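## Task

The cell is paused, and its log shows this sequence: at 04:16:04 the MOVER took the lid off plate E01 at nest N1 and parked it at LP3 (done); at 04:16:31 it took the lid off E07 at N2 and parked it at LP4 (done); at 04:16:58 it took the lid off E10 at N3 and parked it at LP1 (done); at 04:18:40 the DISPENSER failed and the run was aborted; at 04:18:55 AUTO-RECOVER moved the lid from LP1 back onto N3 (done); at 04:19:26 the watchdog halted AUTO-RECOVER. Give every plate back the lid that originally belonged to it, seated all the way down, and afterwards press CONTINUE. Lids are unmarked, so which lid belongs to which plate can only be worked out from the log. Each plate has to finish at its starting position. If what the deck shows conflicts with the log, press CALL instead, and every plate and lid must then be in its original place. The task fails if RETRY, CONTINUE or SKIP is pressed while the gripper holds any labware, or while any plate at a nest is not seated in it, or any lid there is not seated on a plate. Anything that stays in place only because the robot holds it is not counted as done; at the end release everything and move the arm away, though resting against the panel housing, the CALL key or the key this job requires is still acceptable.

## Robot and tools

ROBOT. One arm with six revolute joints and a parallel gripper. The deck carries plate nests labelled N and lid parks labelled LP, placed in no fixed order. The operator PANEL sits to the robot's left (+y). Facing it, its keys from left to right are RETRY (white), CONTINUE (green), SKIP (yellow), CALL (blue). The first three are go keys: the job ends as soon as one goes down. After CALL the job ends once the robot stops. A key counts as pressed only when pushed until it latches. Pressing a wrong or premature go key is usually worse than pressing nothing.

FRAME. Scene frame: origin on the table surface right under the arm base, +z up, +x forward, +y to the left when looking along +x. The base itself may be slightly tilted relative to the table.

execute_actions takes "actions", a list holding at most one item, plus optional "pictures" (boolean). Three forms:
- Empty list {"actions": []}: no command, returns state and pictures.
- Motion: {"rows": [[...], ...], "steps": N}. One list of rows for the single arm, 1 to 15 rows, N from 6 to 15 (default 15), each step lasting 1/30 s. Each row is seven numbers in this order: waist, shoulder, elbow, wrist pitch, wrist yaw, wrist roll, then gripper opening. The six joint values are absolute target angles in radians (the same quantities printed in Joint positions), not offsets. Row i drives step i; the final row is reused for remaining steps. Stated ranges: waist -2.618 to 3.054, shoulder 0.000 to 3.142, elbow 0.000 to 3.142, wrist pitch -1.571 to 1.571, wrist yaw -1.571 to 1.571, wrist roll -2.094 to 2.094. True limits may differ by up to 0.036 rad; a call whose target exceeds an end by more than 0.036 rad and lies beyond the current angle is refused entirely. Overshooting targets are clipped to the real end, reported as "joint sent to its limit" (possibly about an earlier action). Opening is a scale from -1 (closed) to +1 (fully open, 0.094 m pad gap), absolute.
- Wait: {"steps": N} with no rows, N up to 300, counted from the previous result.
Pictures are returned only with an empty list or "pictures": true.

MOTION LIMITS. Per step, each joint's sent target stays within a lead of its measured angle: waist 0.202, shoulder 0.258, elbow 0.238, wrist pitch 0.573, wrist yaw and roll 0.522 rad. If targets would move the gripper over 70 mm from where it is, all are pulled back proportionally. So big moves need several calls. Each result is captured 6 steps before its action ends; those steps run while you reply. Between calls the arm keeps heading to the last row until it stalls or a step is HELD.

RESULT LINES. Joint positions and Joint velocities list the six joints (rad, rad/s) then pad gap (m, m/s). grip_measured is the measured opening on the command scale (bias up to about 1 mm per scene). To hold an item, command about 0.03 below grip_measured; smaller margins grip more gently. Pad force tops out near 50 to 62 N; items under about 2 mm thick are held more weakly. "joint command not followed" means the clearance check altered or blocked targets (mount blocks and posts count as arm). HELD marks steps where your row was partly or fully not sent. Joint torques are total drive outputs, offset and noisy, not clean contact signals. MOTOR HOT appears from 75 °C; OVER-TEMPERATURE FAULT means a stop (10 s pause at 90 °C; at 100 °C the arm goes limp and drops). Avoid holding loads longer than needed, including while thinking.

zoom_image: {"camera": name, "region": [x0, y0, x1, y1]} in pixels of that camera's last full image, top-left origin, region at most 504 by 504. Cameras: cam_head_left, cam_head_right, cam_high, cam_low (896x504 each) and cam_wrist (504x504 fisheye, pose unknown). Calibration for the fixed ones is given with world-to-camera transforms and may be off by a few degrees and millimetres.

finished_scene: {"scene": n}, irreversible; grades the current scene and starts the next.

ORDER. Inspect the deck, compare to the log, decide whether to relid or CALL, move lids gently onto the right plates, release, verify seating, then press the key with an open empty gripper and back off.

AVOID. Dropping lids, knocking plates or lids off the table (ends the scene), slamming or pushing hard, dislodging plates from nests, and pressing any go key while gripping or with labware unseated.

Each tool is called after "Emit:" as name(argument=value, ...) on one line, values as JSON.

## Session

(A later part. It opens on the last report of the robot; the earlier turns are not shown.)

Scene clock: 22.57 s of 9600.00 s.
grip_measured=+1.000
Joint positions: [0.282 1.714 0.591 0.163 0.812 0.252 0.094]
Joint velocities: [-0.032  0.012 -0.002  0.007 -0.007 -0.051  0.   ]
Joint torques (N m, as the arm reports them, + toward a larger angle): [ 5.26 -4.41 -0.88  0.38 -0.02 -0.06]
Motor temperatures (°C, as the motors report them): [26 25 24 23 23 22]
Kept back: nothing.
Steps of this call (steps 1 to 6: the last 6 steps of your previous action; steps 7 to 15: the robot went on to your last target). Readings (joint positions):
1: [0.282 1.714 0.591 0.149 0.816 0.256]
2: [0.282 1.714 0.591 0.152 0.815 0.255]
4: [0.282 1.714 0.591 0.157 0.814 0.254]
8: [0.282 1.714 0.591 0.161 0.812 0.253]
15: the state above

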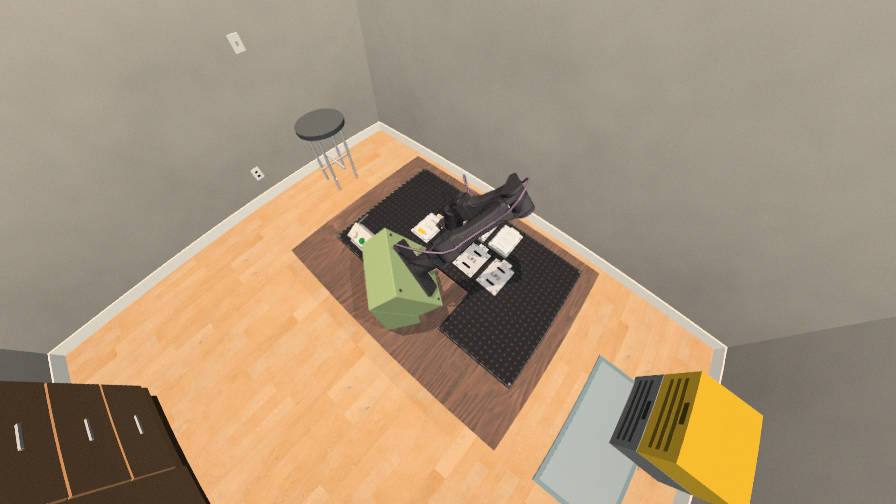

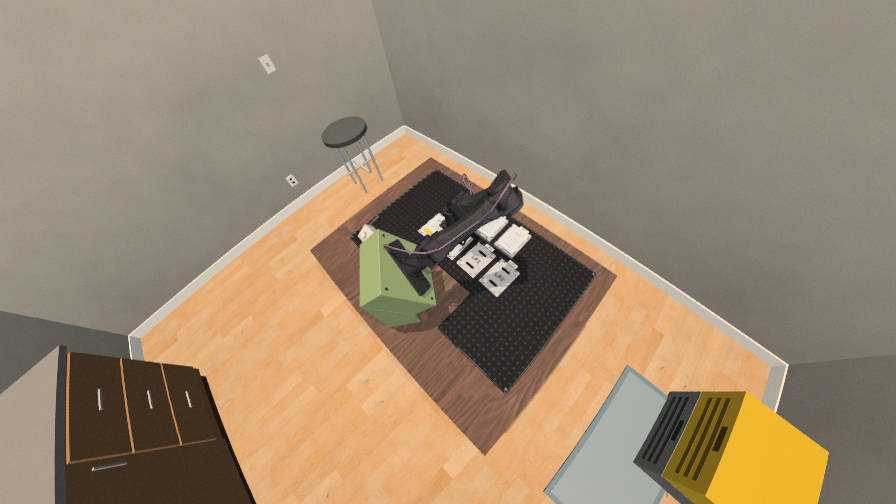

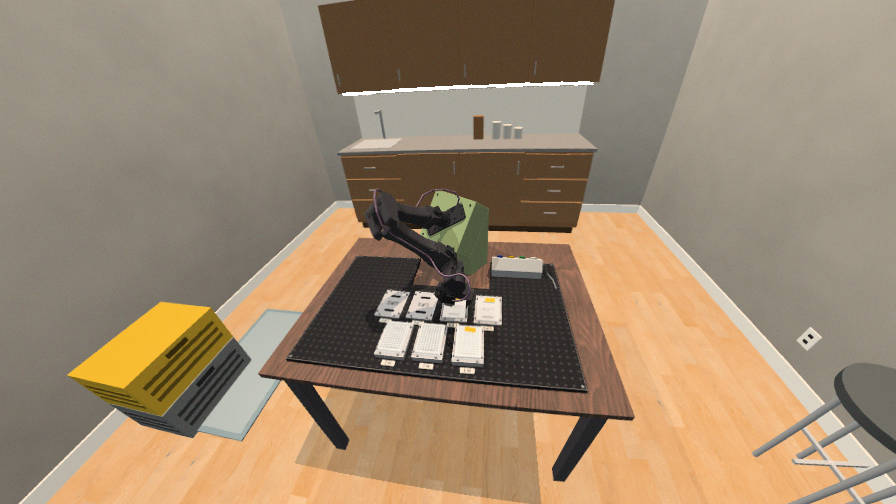

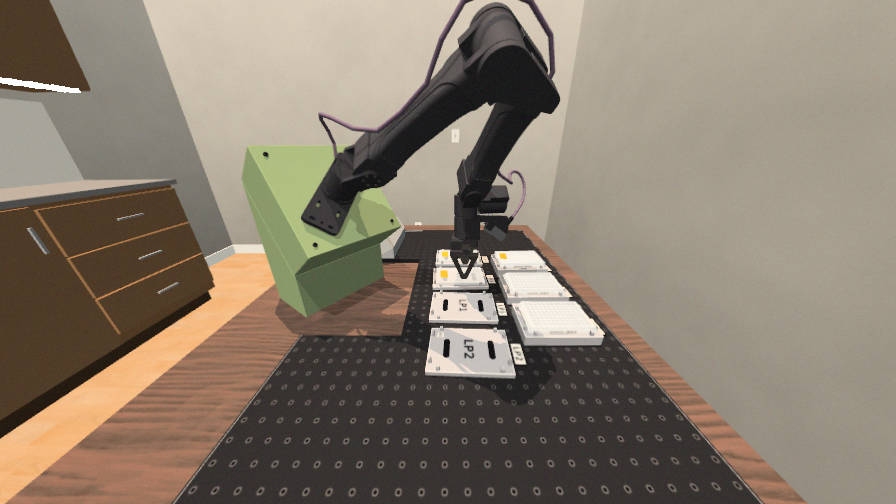

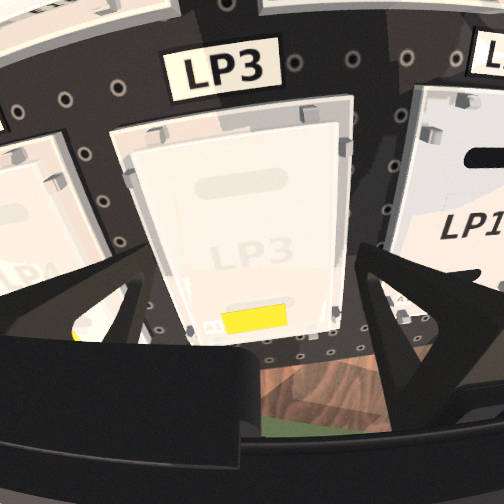

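Emit:
execute_actions(actions=[{"rows":[[0.320,1.765,0.562,0.197,0.832,0.135,1]],"steps":15}])

Emit:
execute_actions(actions=[{"steps":15}], pictures=true)

Emit:
zoom_image(camera="cam_low", region=[410, 190, 550, 310])

Emit:
zoom_image(camera="cam_high", region=[420, 250, 500, 330])

Scene clock: 23.60 s of 9600.00 s.
grip_measured=+1.000
Joint positions: [0.303 1.746 0.591 0.182 0.819 0.157 0.094]
Joint velocities: [-0.022  0.002  0.007  0.081 -0.037 -0.095  0.   ]
Joint torques (N m, as the arm reports them, + toward a larger angle): [ 6.54 -4.34 -2.37  0.37  0.18 -0.07]
Motor temperatures (°C, as the motors report them): [26 25 24 23 23 22]
Steps of this call (steps 1 to 15: the robot went on to your last target; steps 16 to 22: nothing new was sent; steps 23 to 31: the first 9 steps of this action). Readings (joint positions):
23: [0.284 1.717 0.591 0.167 0.815 0.236]
24: [0.288 1.724 0.591 0.174 0.817 0.217]
26: [0.298 1.738 0.591 0.179 0.818 0.190]
30: [0.303 1.746 0.591 0.180 0.819 0.161]
31: the state above

Scene clock: 24.10 s of 9600.00 s.
grip_measured=+1.000
Joint positions: [0.303 1.746 0.591 0.186 0.821 0.142 0.094]
Joint velocities: [-0.012 -0.002  0.027  0.007  0.007  0.022  0.   ]
Joint torques (N m, as the arm reports them, + toward a larger angle): [ 6.56 -4.27 -2.35  0.39  0.17 -0.08]
Motor temperatures (°C, as the motors report them): [26 25 24 23 23 22]
Kept back: nothing.
Steps of this call (steps 1 to 6: the last 6 steps of your previous action; steps 7 to 15: the robot went on to your last target). Readings (joint positions):
1: [0.303 1.746 0.591 0.183 0.819 0.154]
2: [0.303 1.746 0.591 0.184 0.820 0.152]
4: [0.303 1.746 0.591 0.185 0.820 0.148]
8: [0.303 1.746 0.591 0.186 0.821 0.144]
15: the state above

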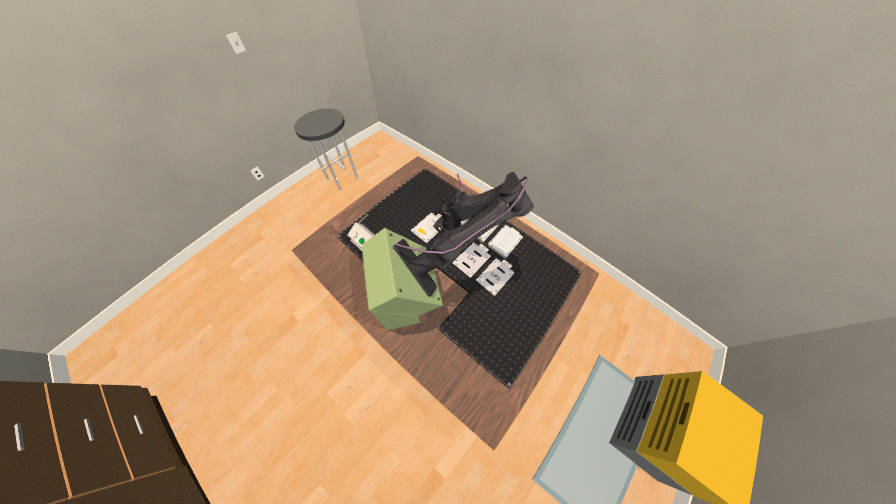

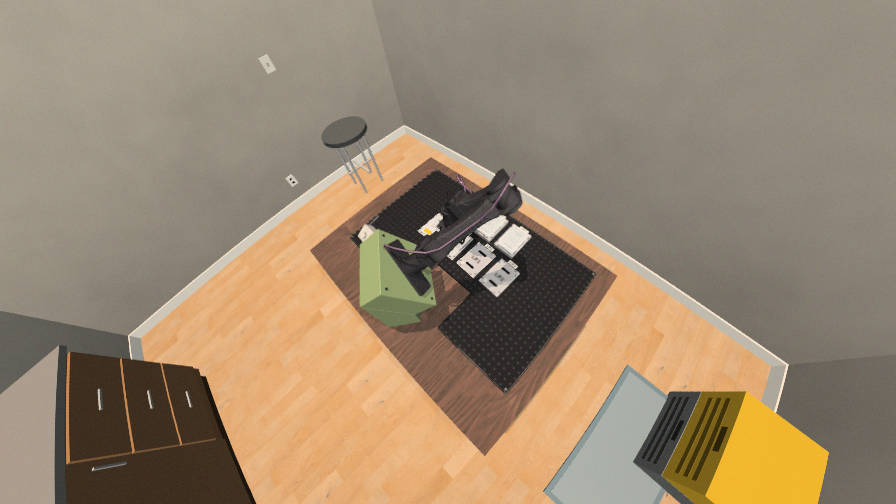

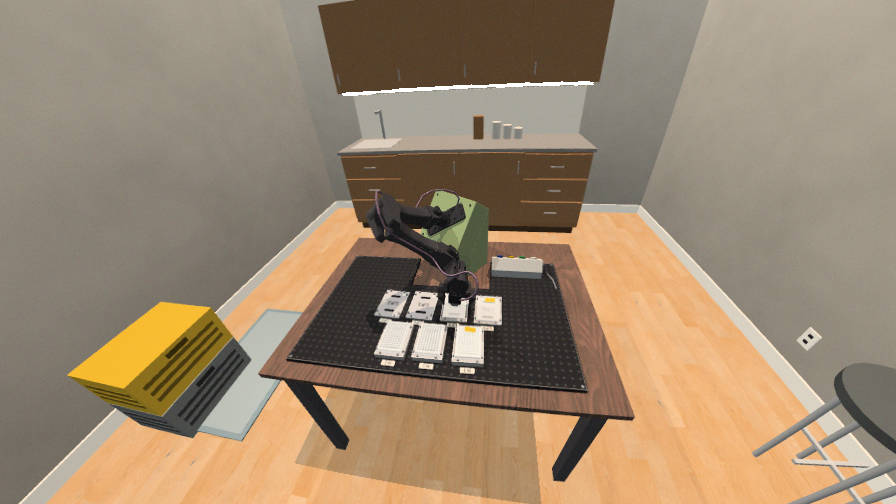

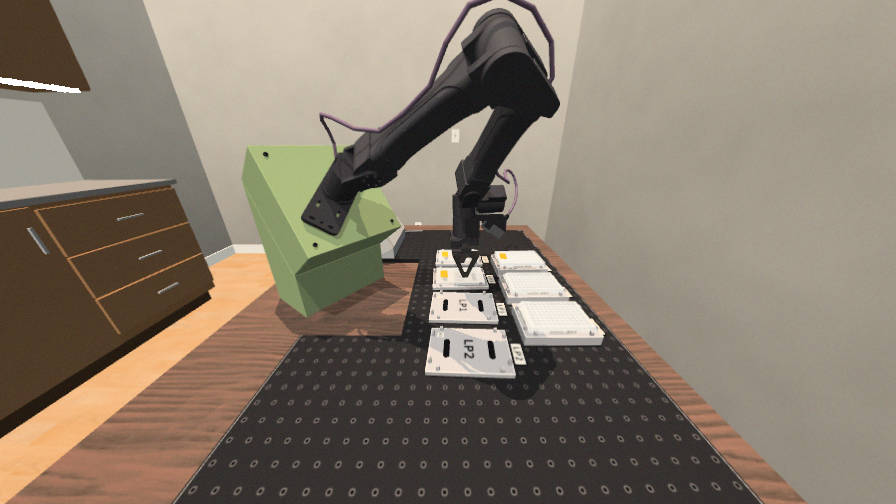

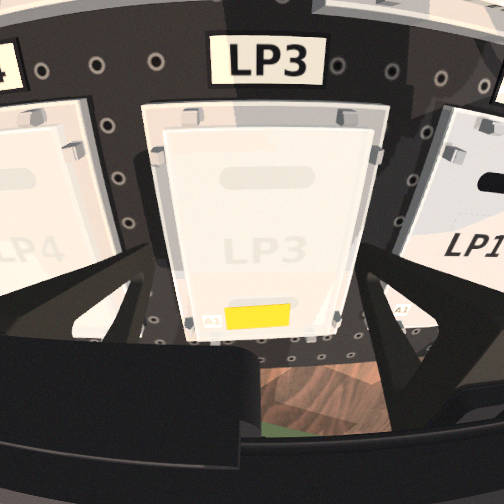

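Region (410, 190, 550, 310) of cam_low's 896x504 image, scaled by 3.600, with more detail than that image has; it fills the top 432 rows of this view, and the rest is white.

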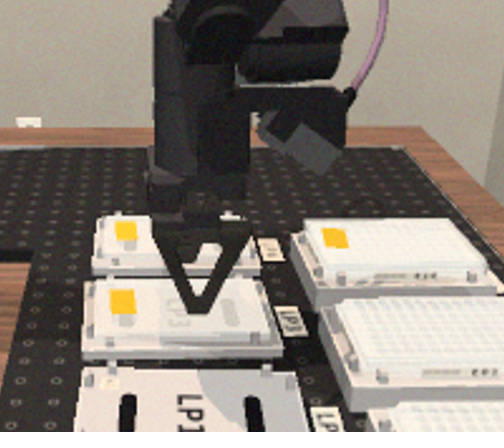

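Region (420, 250, 500, 330) of cam_high's 896x504 image, scaled by 6.300, with more detail than that image has.

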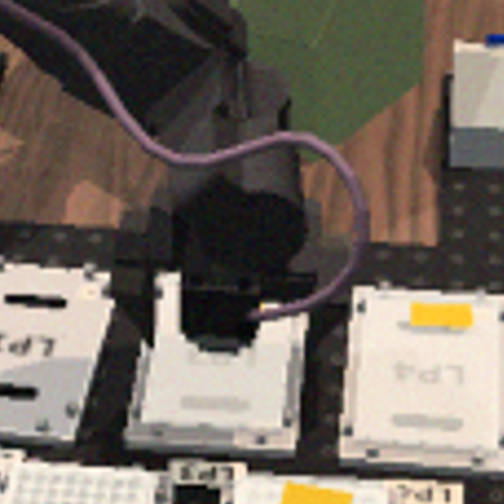

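Emit:
execute_actions(actions=[{"rows":[[0.238,1.647,0.548,0.105,0.67,0.108,1]],"steps":15}])

Emit:
execute_actions(actions=[{"steps":15}], pictures=true)

Emit:
zoom_image(camera="cam_low", region=[410, 190, 550, 310])

Scene clock: 26.60 s of 9600.00 s.
grip_measured=+1.000
Joint positions: [0.235 1.662 0.571 0.127 0.701 0.119 0.094]
Joint velocities: [-0.012  0.022 -0.002 -0.095 -0.125 -0.007  0.   ]
Joint torques (N m, as the arm reports them, + toward a larger angle): [ 4.85 -7.23 -1.85  0.21 -0.1  -0.08]
Motor temperatures (°C, as the motors report them): [26 25 24 23 23 22]
Steps of this call (steps 1 to 15: the robot went on to your last target; steps 16 to 66: nothing new was sent; steps 67 to 75: the first 9 steps of this action). Readings (joint positions):
67: [0.296 1.736 0.589 0.178 0.797 0.138]
68: [0.281 1.716 0.581 0.163 0.768 0.132]
70: [0.249 1.678 0.572 0.142 0.738 0.126]
74: [0.235 1.662 0.571 0.131 0.706 0.120]
75: the state above

Scene clock: 27.10 s of 9600.00 s.
grip_measured=+1.000
Joint positions: [0.235 1.662 0.571 0.115 0.68  0.115 0.094]
Joint velocities: [ 0.017  0.002 -0.002 -0.037 -0.022  0.007  0.   ]
Joint torques (N m, as the arm reports them, + toward a larger angle): [ 4.85 -7.21 -1.84  0.16 -0.11 -0.08]
Motor temperatures (°C, as the motors report them): [26 25 24 23 23 22]
Kept back: nothing.
Steps of this call (steps 1 to 6: the last 6 steps of your previous action; steps 7 to 15: the robot went on to your last target). Readings (joint positions):
1: [0.235 1.662 0.571 0.124 0.696 0.118]
2: [0.235 1.662 0.571 0.122 0.693 0.118]
4: [0.235 1.662 0.571 0.119 0.687 0.117]
8: [0.235 1.662 0.571 0.116 0.682 0.116]
15: the state above

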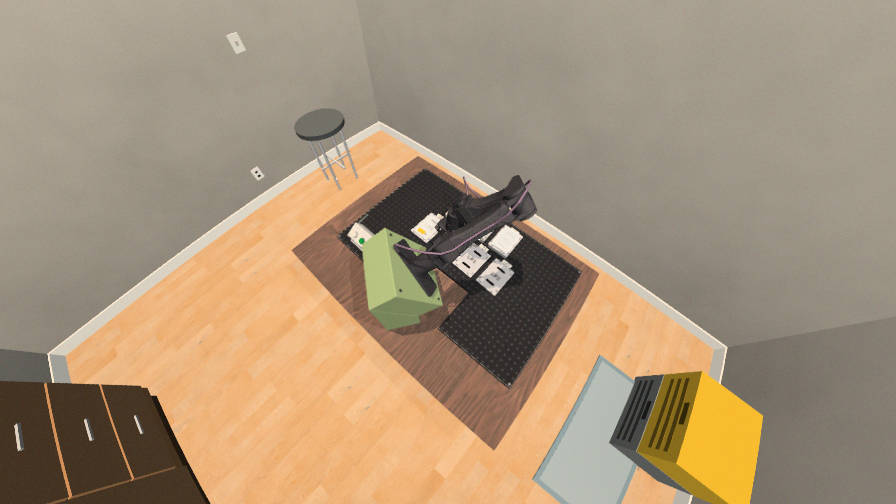

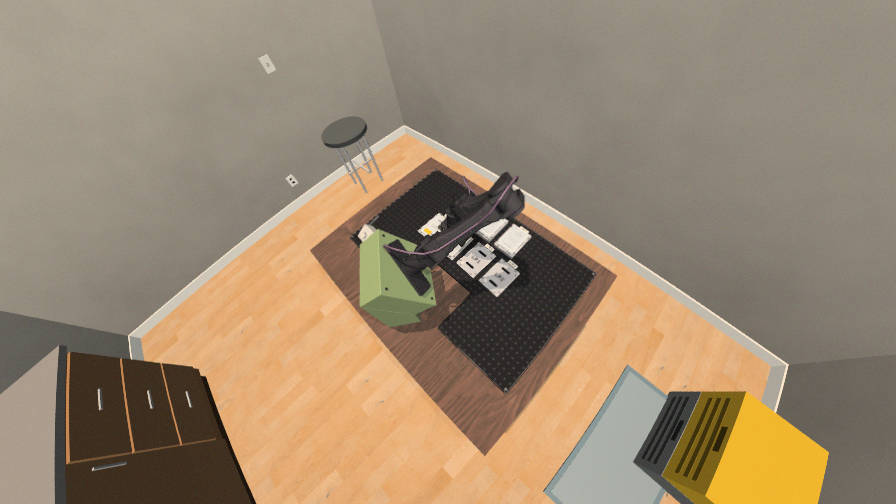

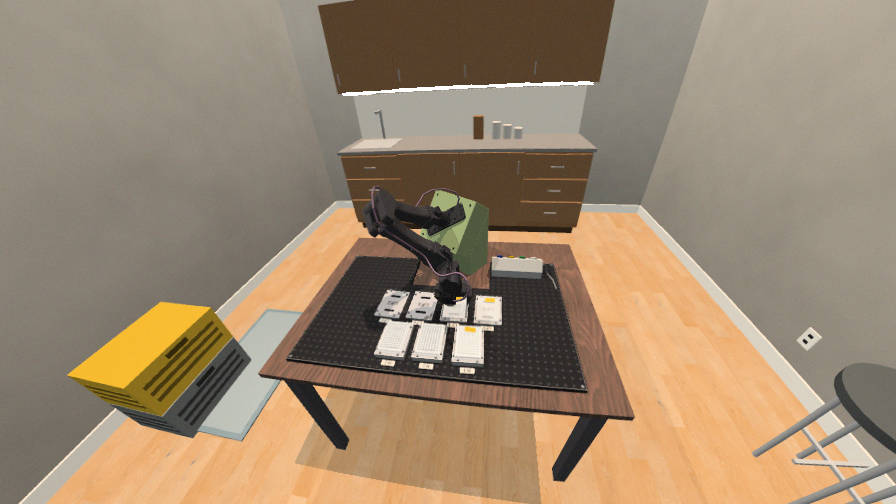

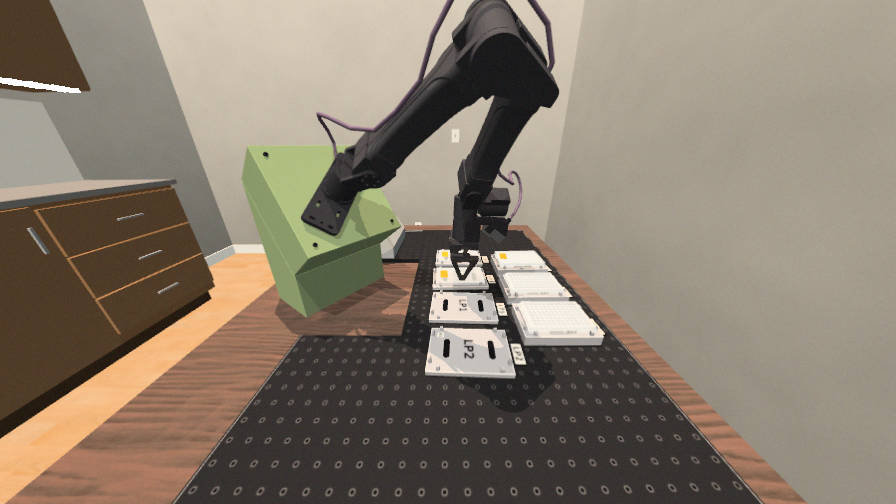

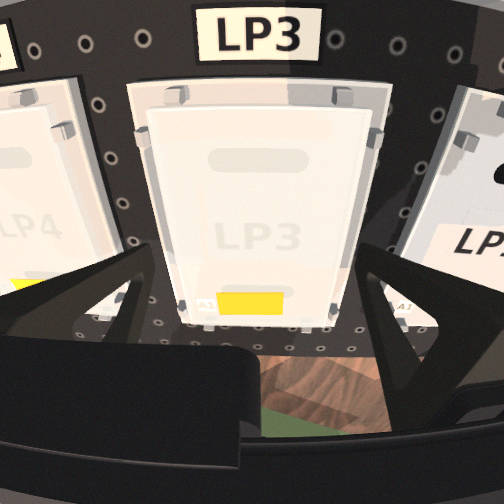

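Region (410, 190, 550, 310) of cam_low's 896x504 image, scaled by 3.600, with more detail than that image has; it fills the top 432 rows of this view, and the rest is white.

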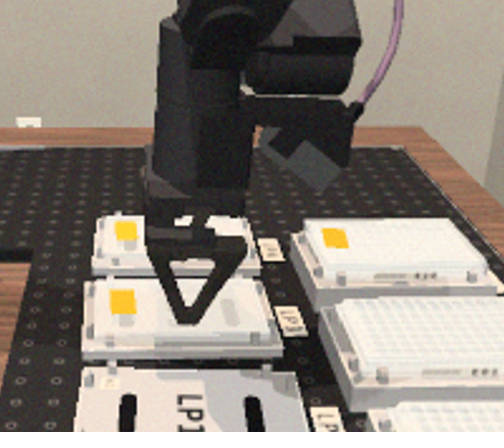

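Emit:
execute_actions(actions=[{"rows":[[0.222,1.66,0.55,0.2,0.67,0.075,1],[0.222,1.66,0.55,0.2,0.67,0.075,1],[0.222,1.66,0.53,0.25,0.67,0.06,1],[0.222,1.66,0.51,0.28,0.665,0.05,1],[0.222,1.66,0.49,0.305,0.665,0.035,1],[0.222,1.66,0.475,0.305,0.665,0.035,1]],"steps":15}])

Emit:
execute_actions(actions=[{"steps":15}], pictures=true)

Emit:
zoom_image(camera="cam_low", region=[410, 190, 550, 310])

Scene clock: 27.97 s of 9600.00 s.
grip_measured=+1.000
Joint positions: [0.226 1.662 0.5   0.258 0.675 0.059 0.094]
Joint velocities: [-0.017 -0.002 -0.217  0.081 -0.022 -0.139  0.   ]
Joint torques (N m, as the arm reports them, + toward a larger angle): [ 4.09 -5.88 -1.17  0.59 -0.12 -0.08]
Motor temperatures (°C, as the motors report them): [26 26 24 23 23 22]
Steps of this call (steps 1 to 15: the robot went on to your last target; steps 16 to 17: nothing new was sent; steps 18 to 26: the first 9 steps of this action). Readings (joint positions):
18: [0.234 1.662 0.571 0.121 0.679 0.110]
19: [0.232 1.662 0.571 0.132 0.678 0.105]
21: [0.228 1.662 0.562 0.179 0.677 0.091]
25: [0.226 1.662 0.509 0.253 0.676 0.063]
26: the state above

Scene clock: 28.47 s of 9600.00 s.
grip_measured=+1.000
Joint positions: [0.226 1.662 0.493 0.293 0.674 0.043 0.094]
Joint velocities: [-0.032  0.012 -0.002 -0.037 -0.007 -0.022  0.   ]
Joint torques (N m, as the arm reports them, + toward a larger angle): [ 4.09 -5.88 -1.62  0.43 -0.12 -0.1 ]
Motor temperatures (°C, as the motors report them): [26 26 24 23 23 22]
Kept back: nothing.
Steps of this call (steps 1 to 6: the last 6 steps of your previous action; steps 7 to 15: the robot went on to your last target). Readings (joint positions):
1: [0.226 1.662 0.495 0.260 0.675 0.055]
2: [0.226 1.662 0.493 0.263 0.675 0.053]
4: [0.226 1.662 0.493 0.273 0.675 0.049]
8: [0.226 1.662 0.493 0.287 0.674 0.045]
15: the state above

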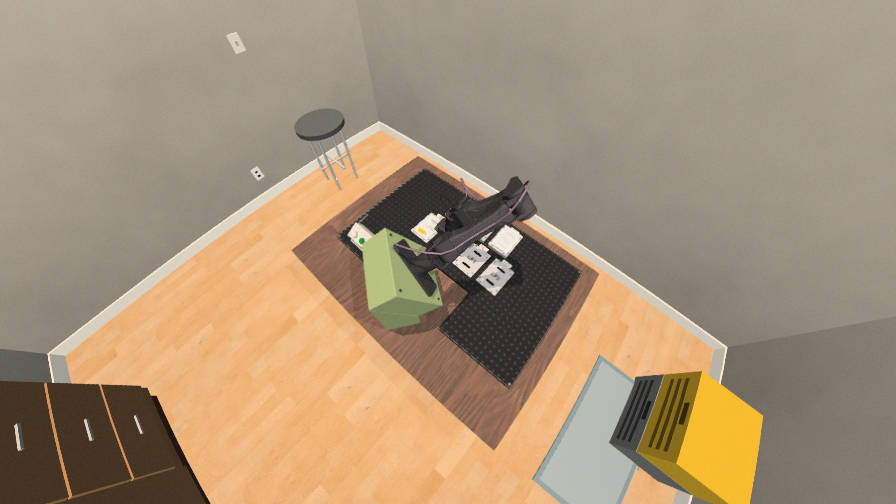

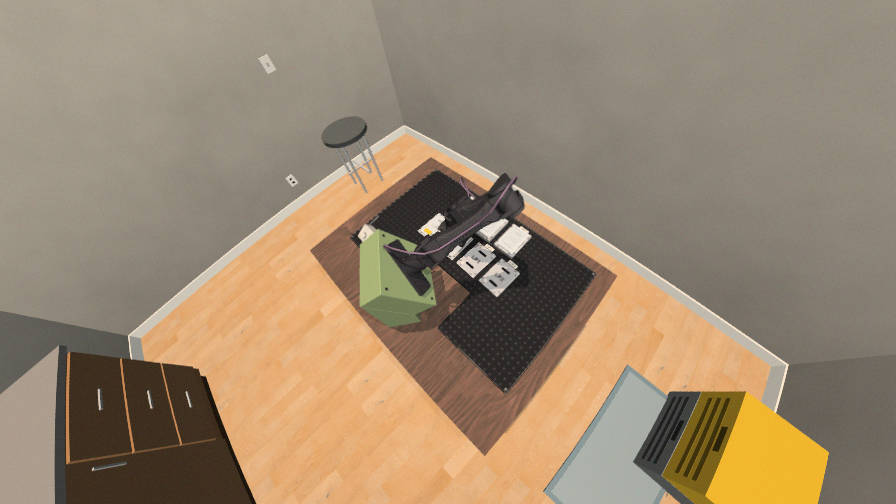

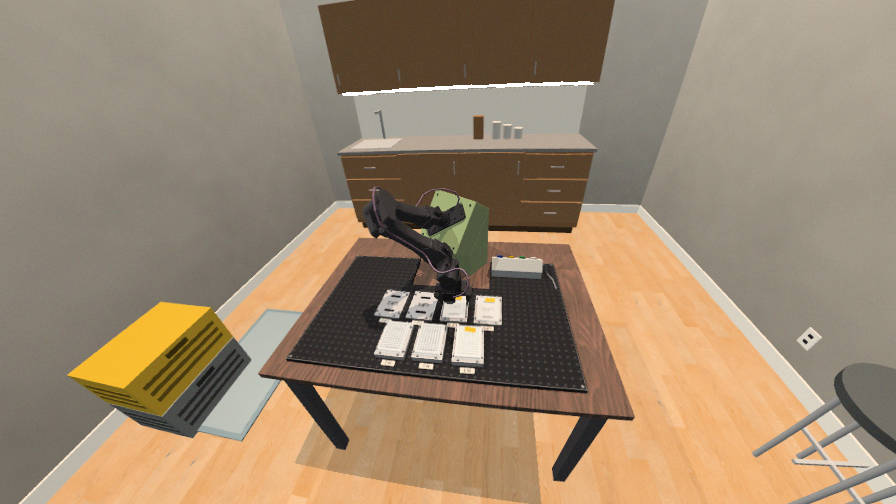

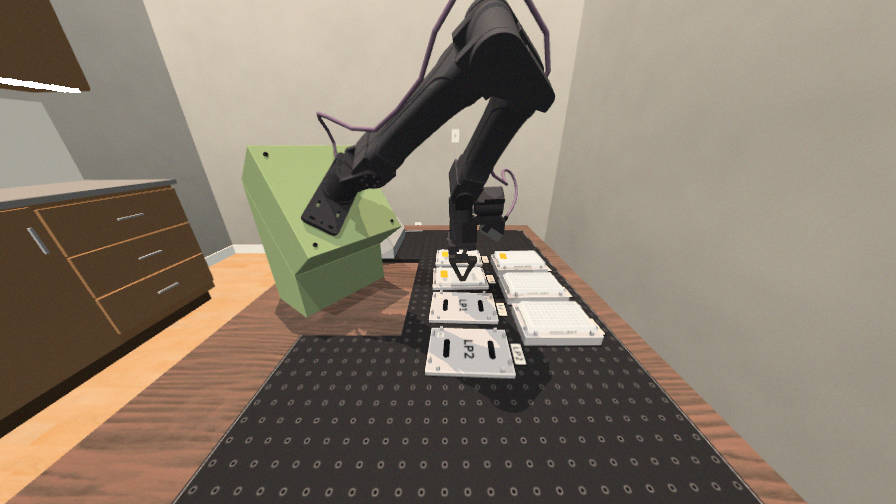

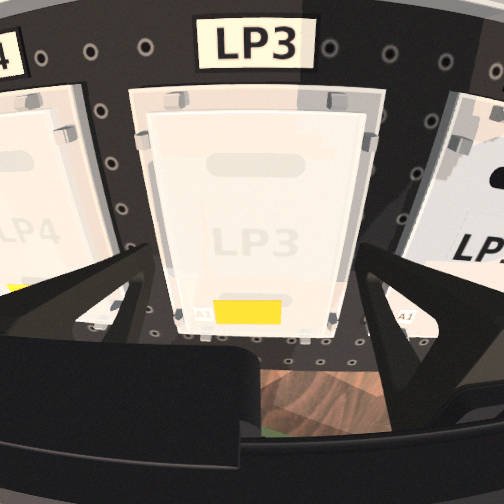

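Region (410, 190, 550, 310) of cam_low's 896x504 image, scaled by 3.600, with more detail than that image has; it fills the top 432 rows of this view, and the rest is white.

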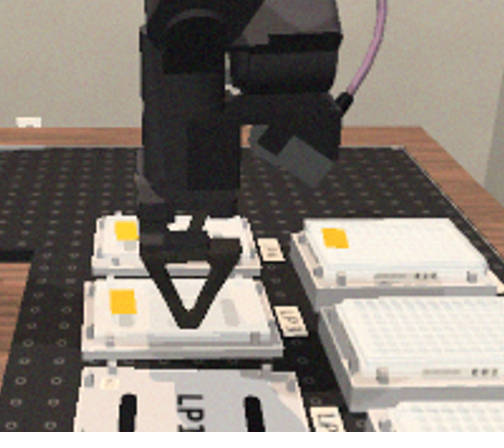

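Emit:
execute_actions(actions=[{"rows":[[0.195,1.718,0.5,0.358,0.645,-0.005,1]],"steps":15}])

Emit:
execute_actions(actions=[{"steps":15}], pictures=true)

Emit:
zoom_image(camera="cam_low", region=[410, 220, 520, 310])

Scene clock: 29.27 s of 9600.00 s.
grip_measured=+1.000
Joint positions: [0.197 1.699 0.493 0.338 0.658 0.008 0.094]
Joint velocities: [-0.017  0.002 -0.012  0.037  0.037 -0.051  0.   ]
Joint torques (N m, as the arm reports them, + toward a larger angle): [ 4.26 -4.17  0.3   0.42 -0.15 -0.08]
Motor temperatures (°C, as the motors report them): [26 26 24 23 23 22]
Steps of this call (steps 1 to 15: the robot went on to your last target; steps 16 to 24: the first 9 steps of this action). Readings (joint positions):
16: [0.223 1.666 0.493 0.302 0.671 0.037]
17: [0.217 1.675 0.493 0.316 0.667 0.030]
19: [0.203 1.691 0.493 0.327 0.663 0.020]
23: [0.197 1.699 0.493 0.335 0.658 0.010]
24: the state above

Scene clock: 29.77 s of 9600.00 s.
grip_measured=+1.000
Joint positions: [0.197 1.699 0.493 0.347 0.655 0.003 0.094]
Joint velocities: [-0.012 -0.002  0.002  0.022  0.007 -0.007  0.   ]
Joint torques (N m, as the arm reports them, + toward a larger angle): [ 4.27 -4.19  0.3   0.45 -0.12 -0.08]
Motor temperatures (°C, as the motors report them): [26 26 24 23 23 22]
Kept back: nothing.
Steps of this call (steps 1 to 6: the last 6 steps of your previous action; steps 7 to 15: the robot went on to your last target). Readings (joint positions):
1: [0.197 1.699 0.493 0.340 0.657 0.007]
2: [0.197 1.699 0.493 0.342 0.656 0.006]
4: [0.197 1.699 0.493 0.344 0.656 0.005]
8: [0.197 1.699 0.493 0.346 0.655 0.003]
15: the state above
The arm was judged still, so your last target was given up. Only a new action makes it travel on or press farther. Fingers that are still opening or closing keep moving.

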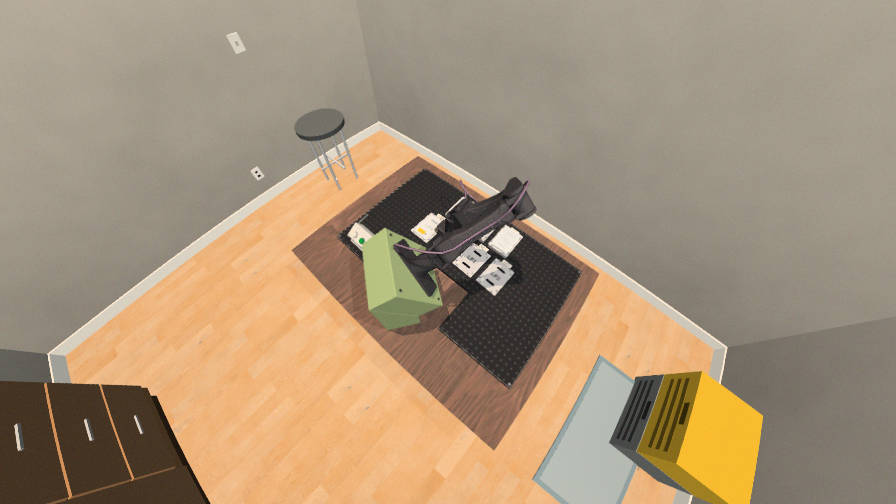

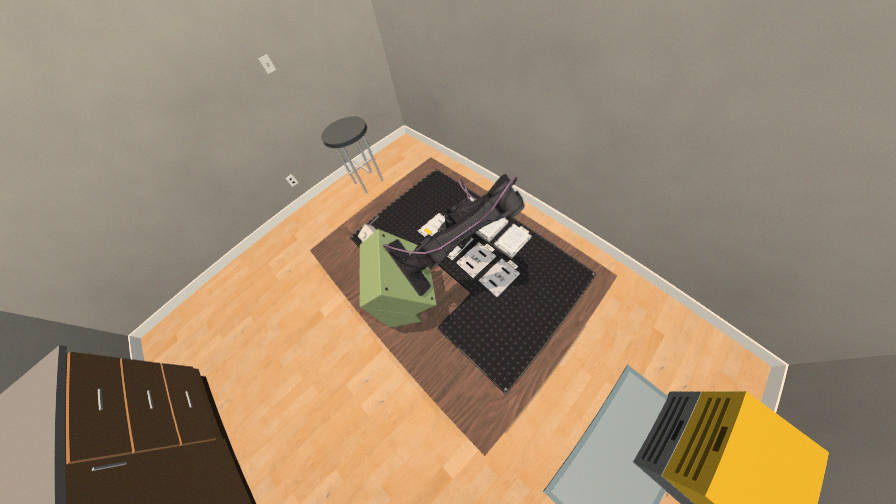

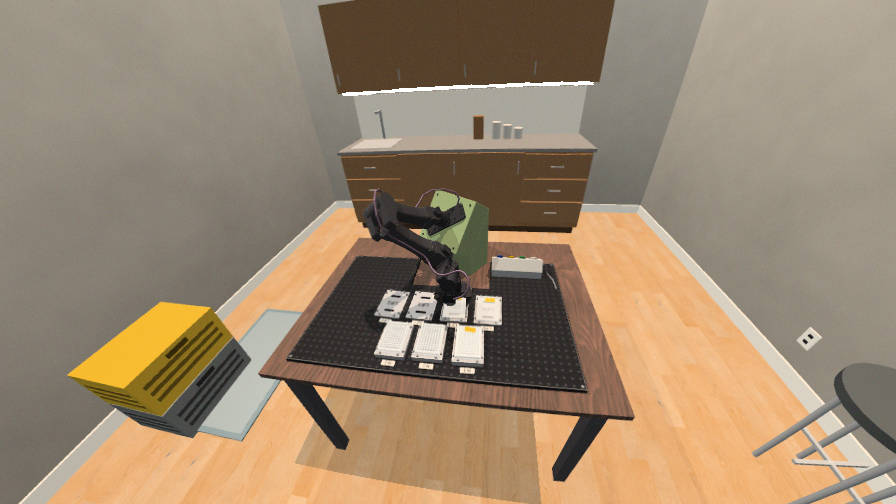

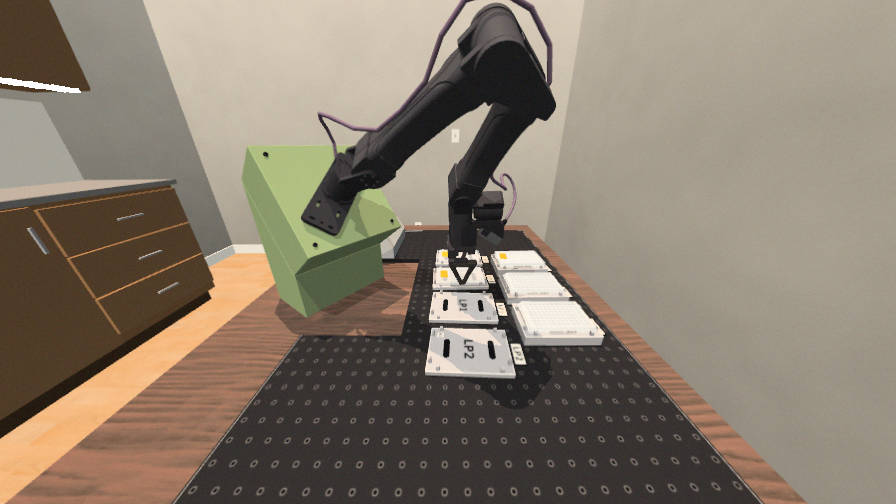

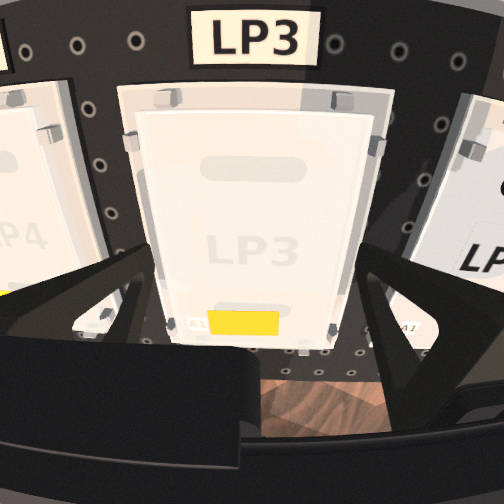

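Region (410, 220, 520, 310) of cam_low's 896x504 image, scaled by 4.582, with more detail than that image has; it fills the top 412 rows of this view, and the rest is white.

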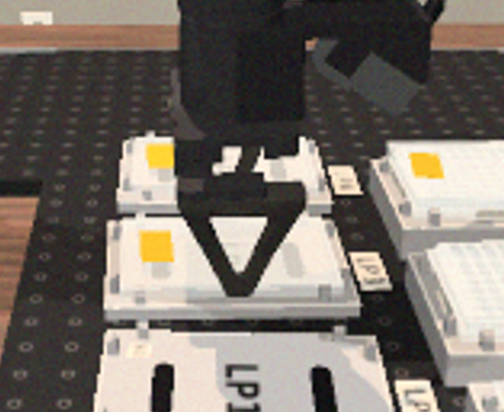

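Emit:
execute_actions(actions=[{"rows":[[0.2,1.718,0.5,0.358,0.65,0.025,1],[0.2,1.718,0.5,0.358,0.65,0.025,1],[0.2,1.718,0.5,0.358,0.65,0.025,1],[0.2,1.718,0.5,0.358,0.65,0.025,0.9],[0.2,1.718,0.5,0.358,0.65,0.025,0.84],[0.2,1.718,0.5,0.358,0.65,0.025,0.78]],"steps":15}])

Emit:
execute_actions(actions=[{"steps":12}])

Scene clock: 30.37 s of 9600.00 s.
grip_measured=+0.782
Joint positions: [0.197 1.699 0.493 0.348 0.655 0.016 0.084]
Joint velocities: [-0.012  0.007  0.002  0.037  0.007  0.007 -0.001]
Joint torques (N m, as the arm reports them, + toward a larger angle): [ 4.69 -4.2   0.31  0.44 -0.07  0.09]
Motor temperatures (°C, as the motors report them): [26 26 24 23 23 22]
Steps of this call (steps 1 to 9: nothing new was sent; steps 10 to 18: the first 9 steps of this action). Readings (joint positions):
10: [0.197 1.699 0.493 0.347 0.655 0.005]
11: [0.197 1.699 0.493 0.347 0.655 0.007]
13: [0.197 1.699 0.493 0.348 0.655 0.011]
17: [0.197 1.699 0.493 0.348 0.655 0.015]
18: the state above

Scene clock: 30.77 s of 9600.00 s.
grip_measured=+0.782
Joint positions: [0.197 1.699 0.493 0.348 0.655 0.018 0.084]
Joint velocities: [ 0.017 -0.012 -0.007 -0.007 -0.066  0.037 -0.   ]
Joint torques (N m, as the arm reports them, + toward a larger angle): [ 4.69 -4.2   0.3   0.44 -0.07  0.08]
Motor temperatures (°C, as the motors report them): [26 26 24 23 23 22]
Kept back: nothing.
Steps of this call (steps 1 to 6: the last 6 steps of your previous action; steps 7 to 12: the robot went on to your last target). Readings (joint positions):
1: [0.197 1.699 0.493 0.348 0.655 0.016]
2: [0.197 1.699 0.493 0.348 0.655 0.017]
4: [0.197 1.699 0.493 0.348 0.655 0.017]
8: [0.197 1.699 0.493 0.348 0.655 0.017]
12: the state above

Emit:
execute_actions(actions=[{"rows":[[0.2,1.718,0.5,0.358,0.65,0.025,0.68]],"steps":15}], pictures=true)

Emit:
zoom_image(camera="cam_low", region=[410, 220, 520, 310])

Scene clock: 31.70 s of 9600.00 s.
grip_measured=+0.682
Joint positions: [0.197 1.699 0.493 0.348 0.659 0.018 0.079]
Joint velocities: [-0.007 -0.002  0.022 -0.022  0.037  0.066 -0.   ]
Joint torques (N m, as the arm reports them, + toward a larger angle): [ 4.69 -4.21  0.3   0.44 -0.12  0.08]
Motor temperatures (°C, as the motors report them): [26 26 24 23 23 22]
Steps of this call (steps 1 to 15: the robot went on to your last target; steps 16 to 19: nothing new was sent; steps 20 to 28: the first 9 steps of this action). Readings (joint positions):
20: [0.197 1.699 0.493 0.348 0.655 0.018]
21: [0.197 1.699 0.493 0.348 0.658 0.018]
23: [0.197 1.699 0.493 0.348 0.659 0.018]
27: [0.197 1.699 0.493 0.348 0.659 0.018]
28: the state above

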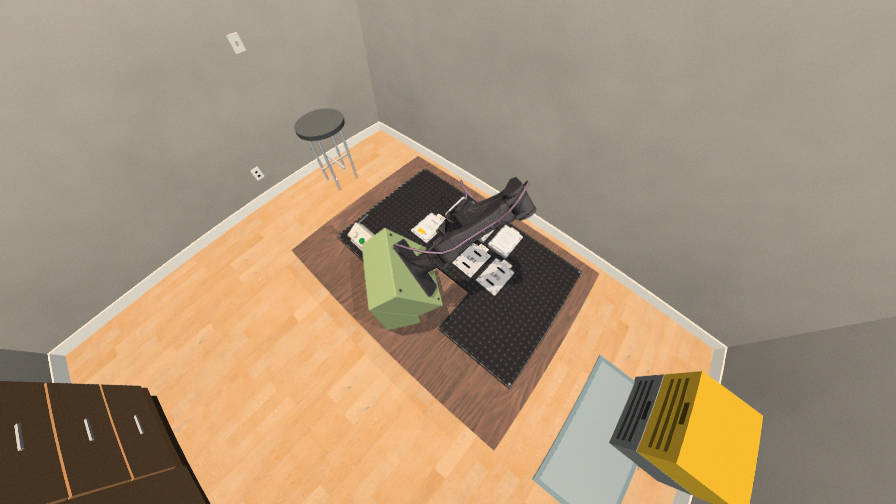

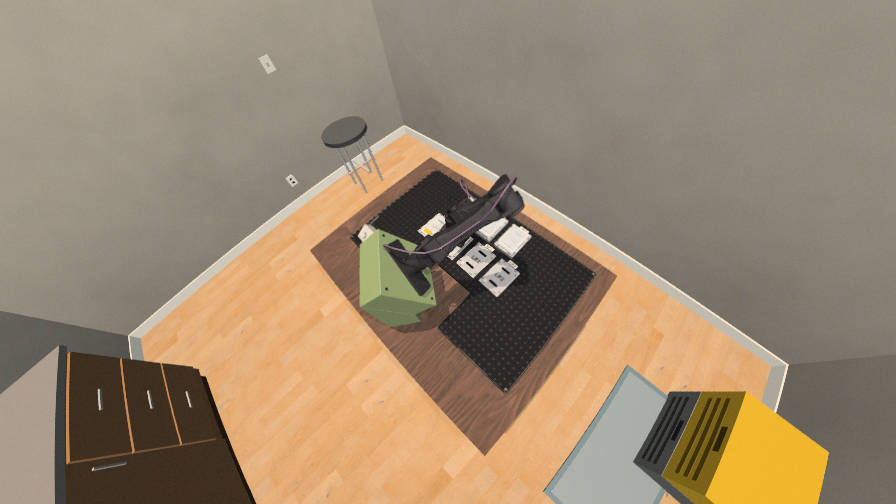

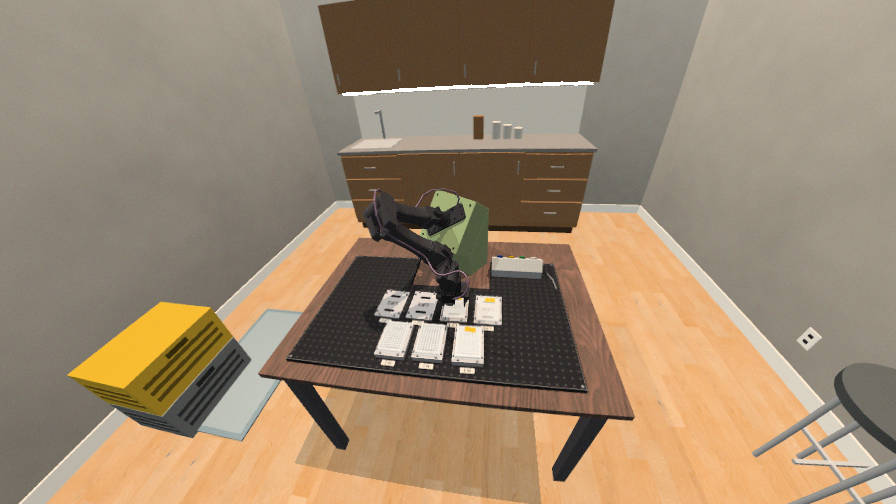

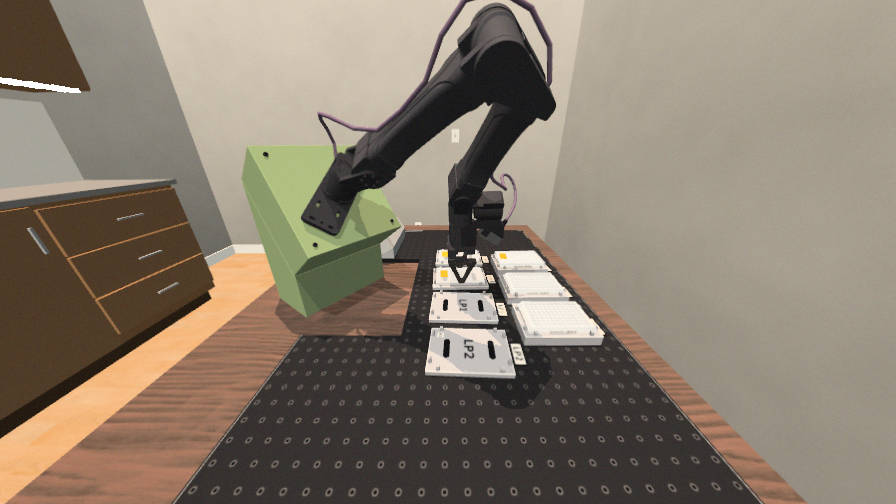

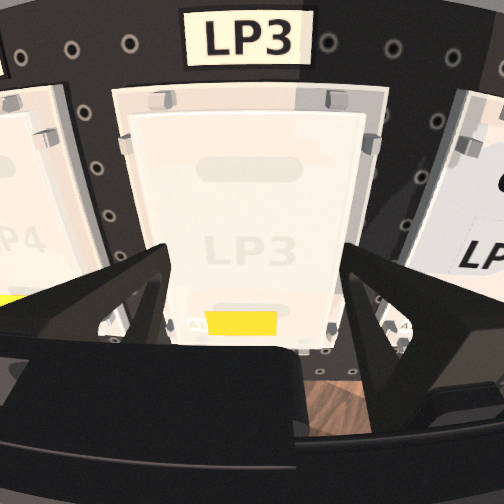

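Region (410, 220, 520, 310) of cam_low's 896x504 image, scaled by 4.582, with more detail than that image has; it fills the top 412 rows of this view, and the rest is white.

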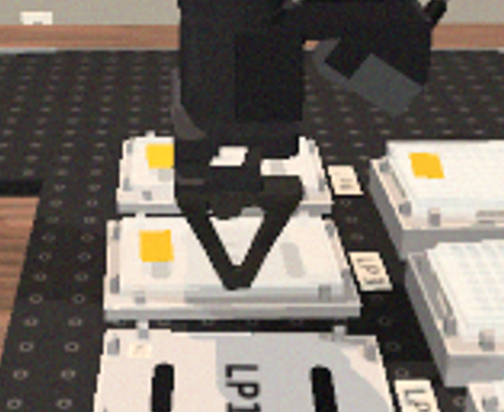

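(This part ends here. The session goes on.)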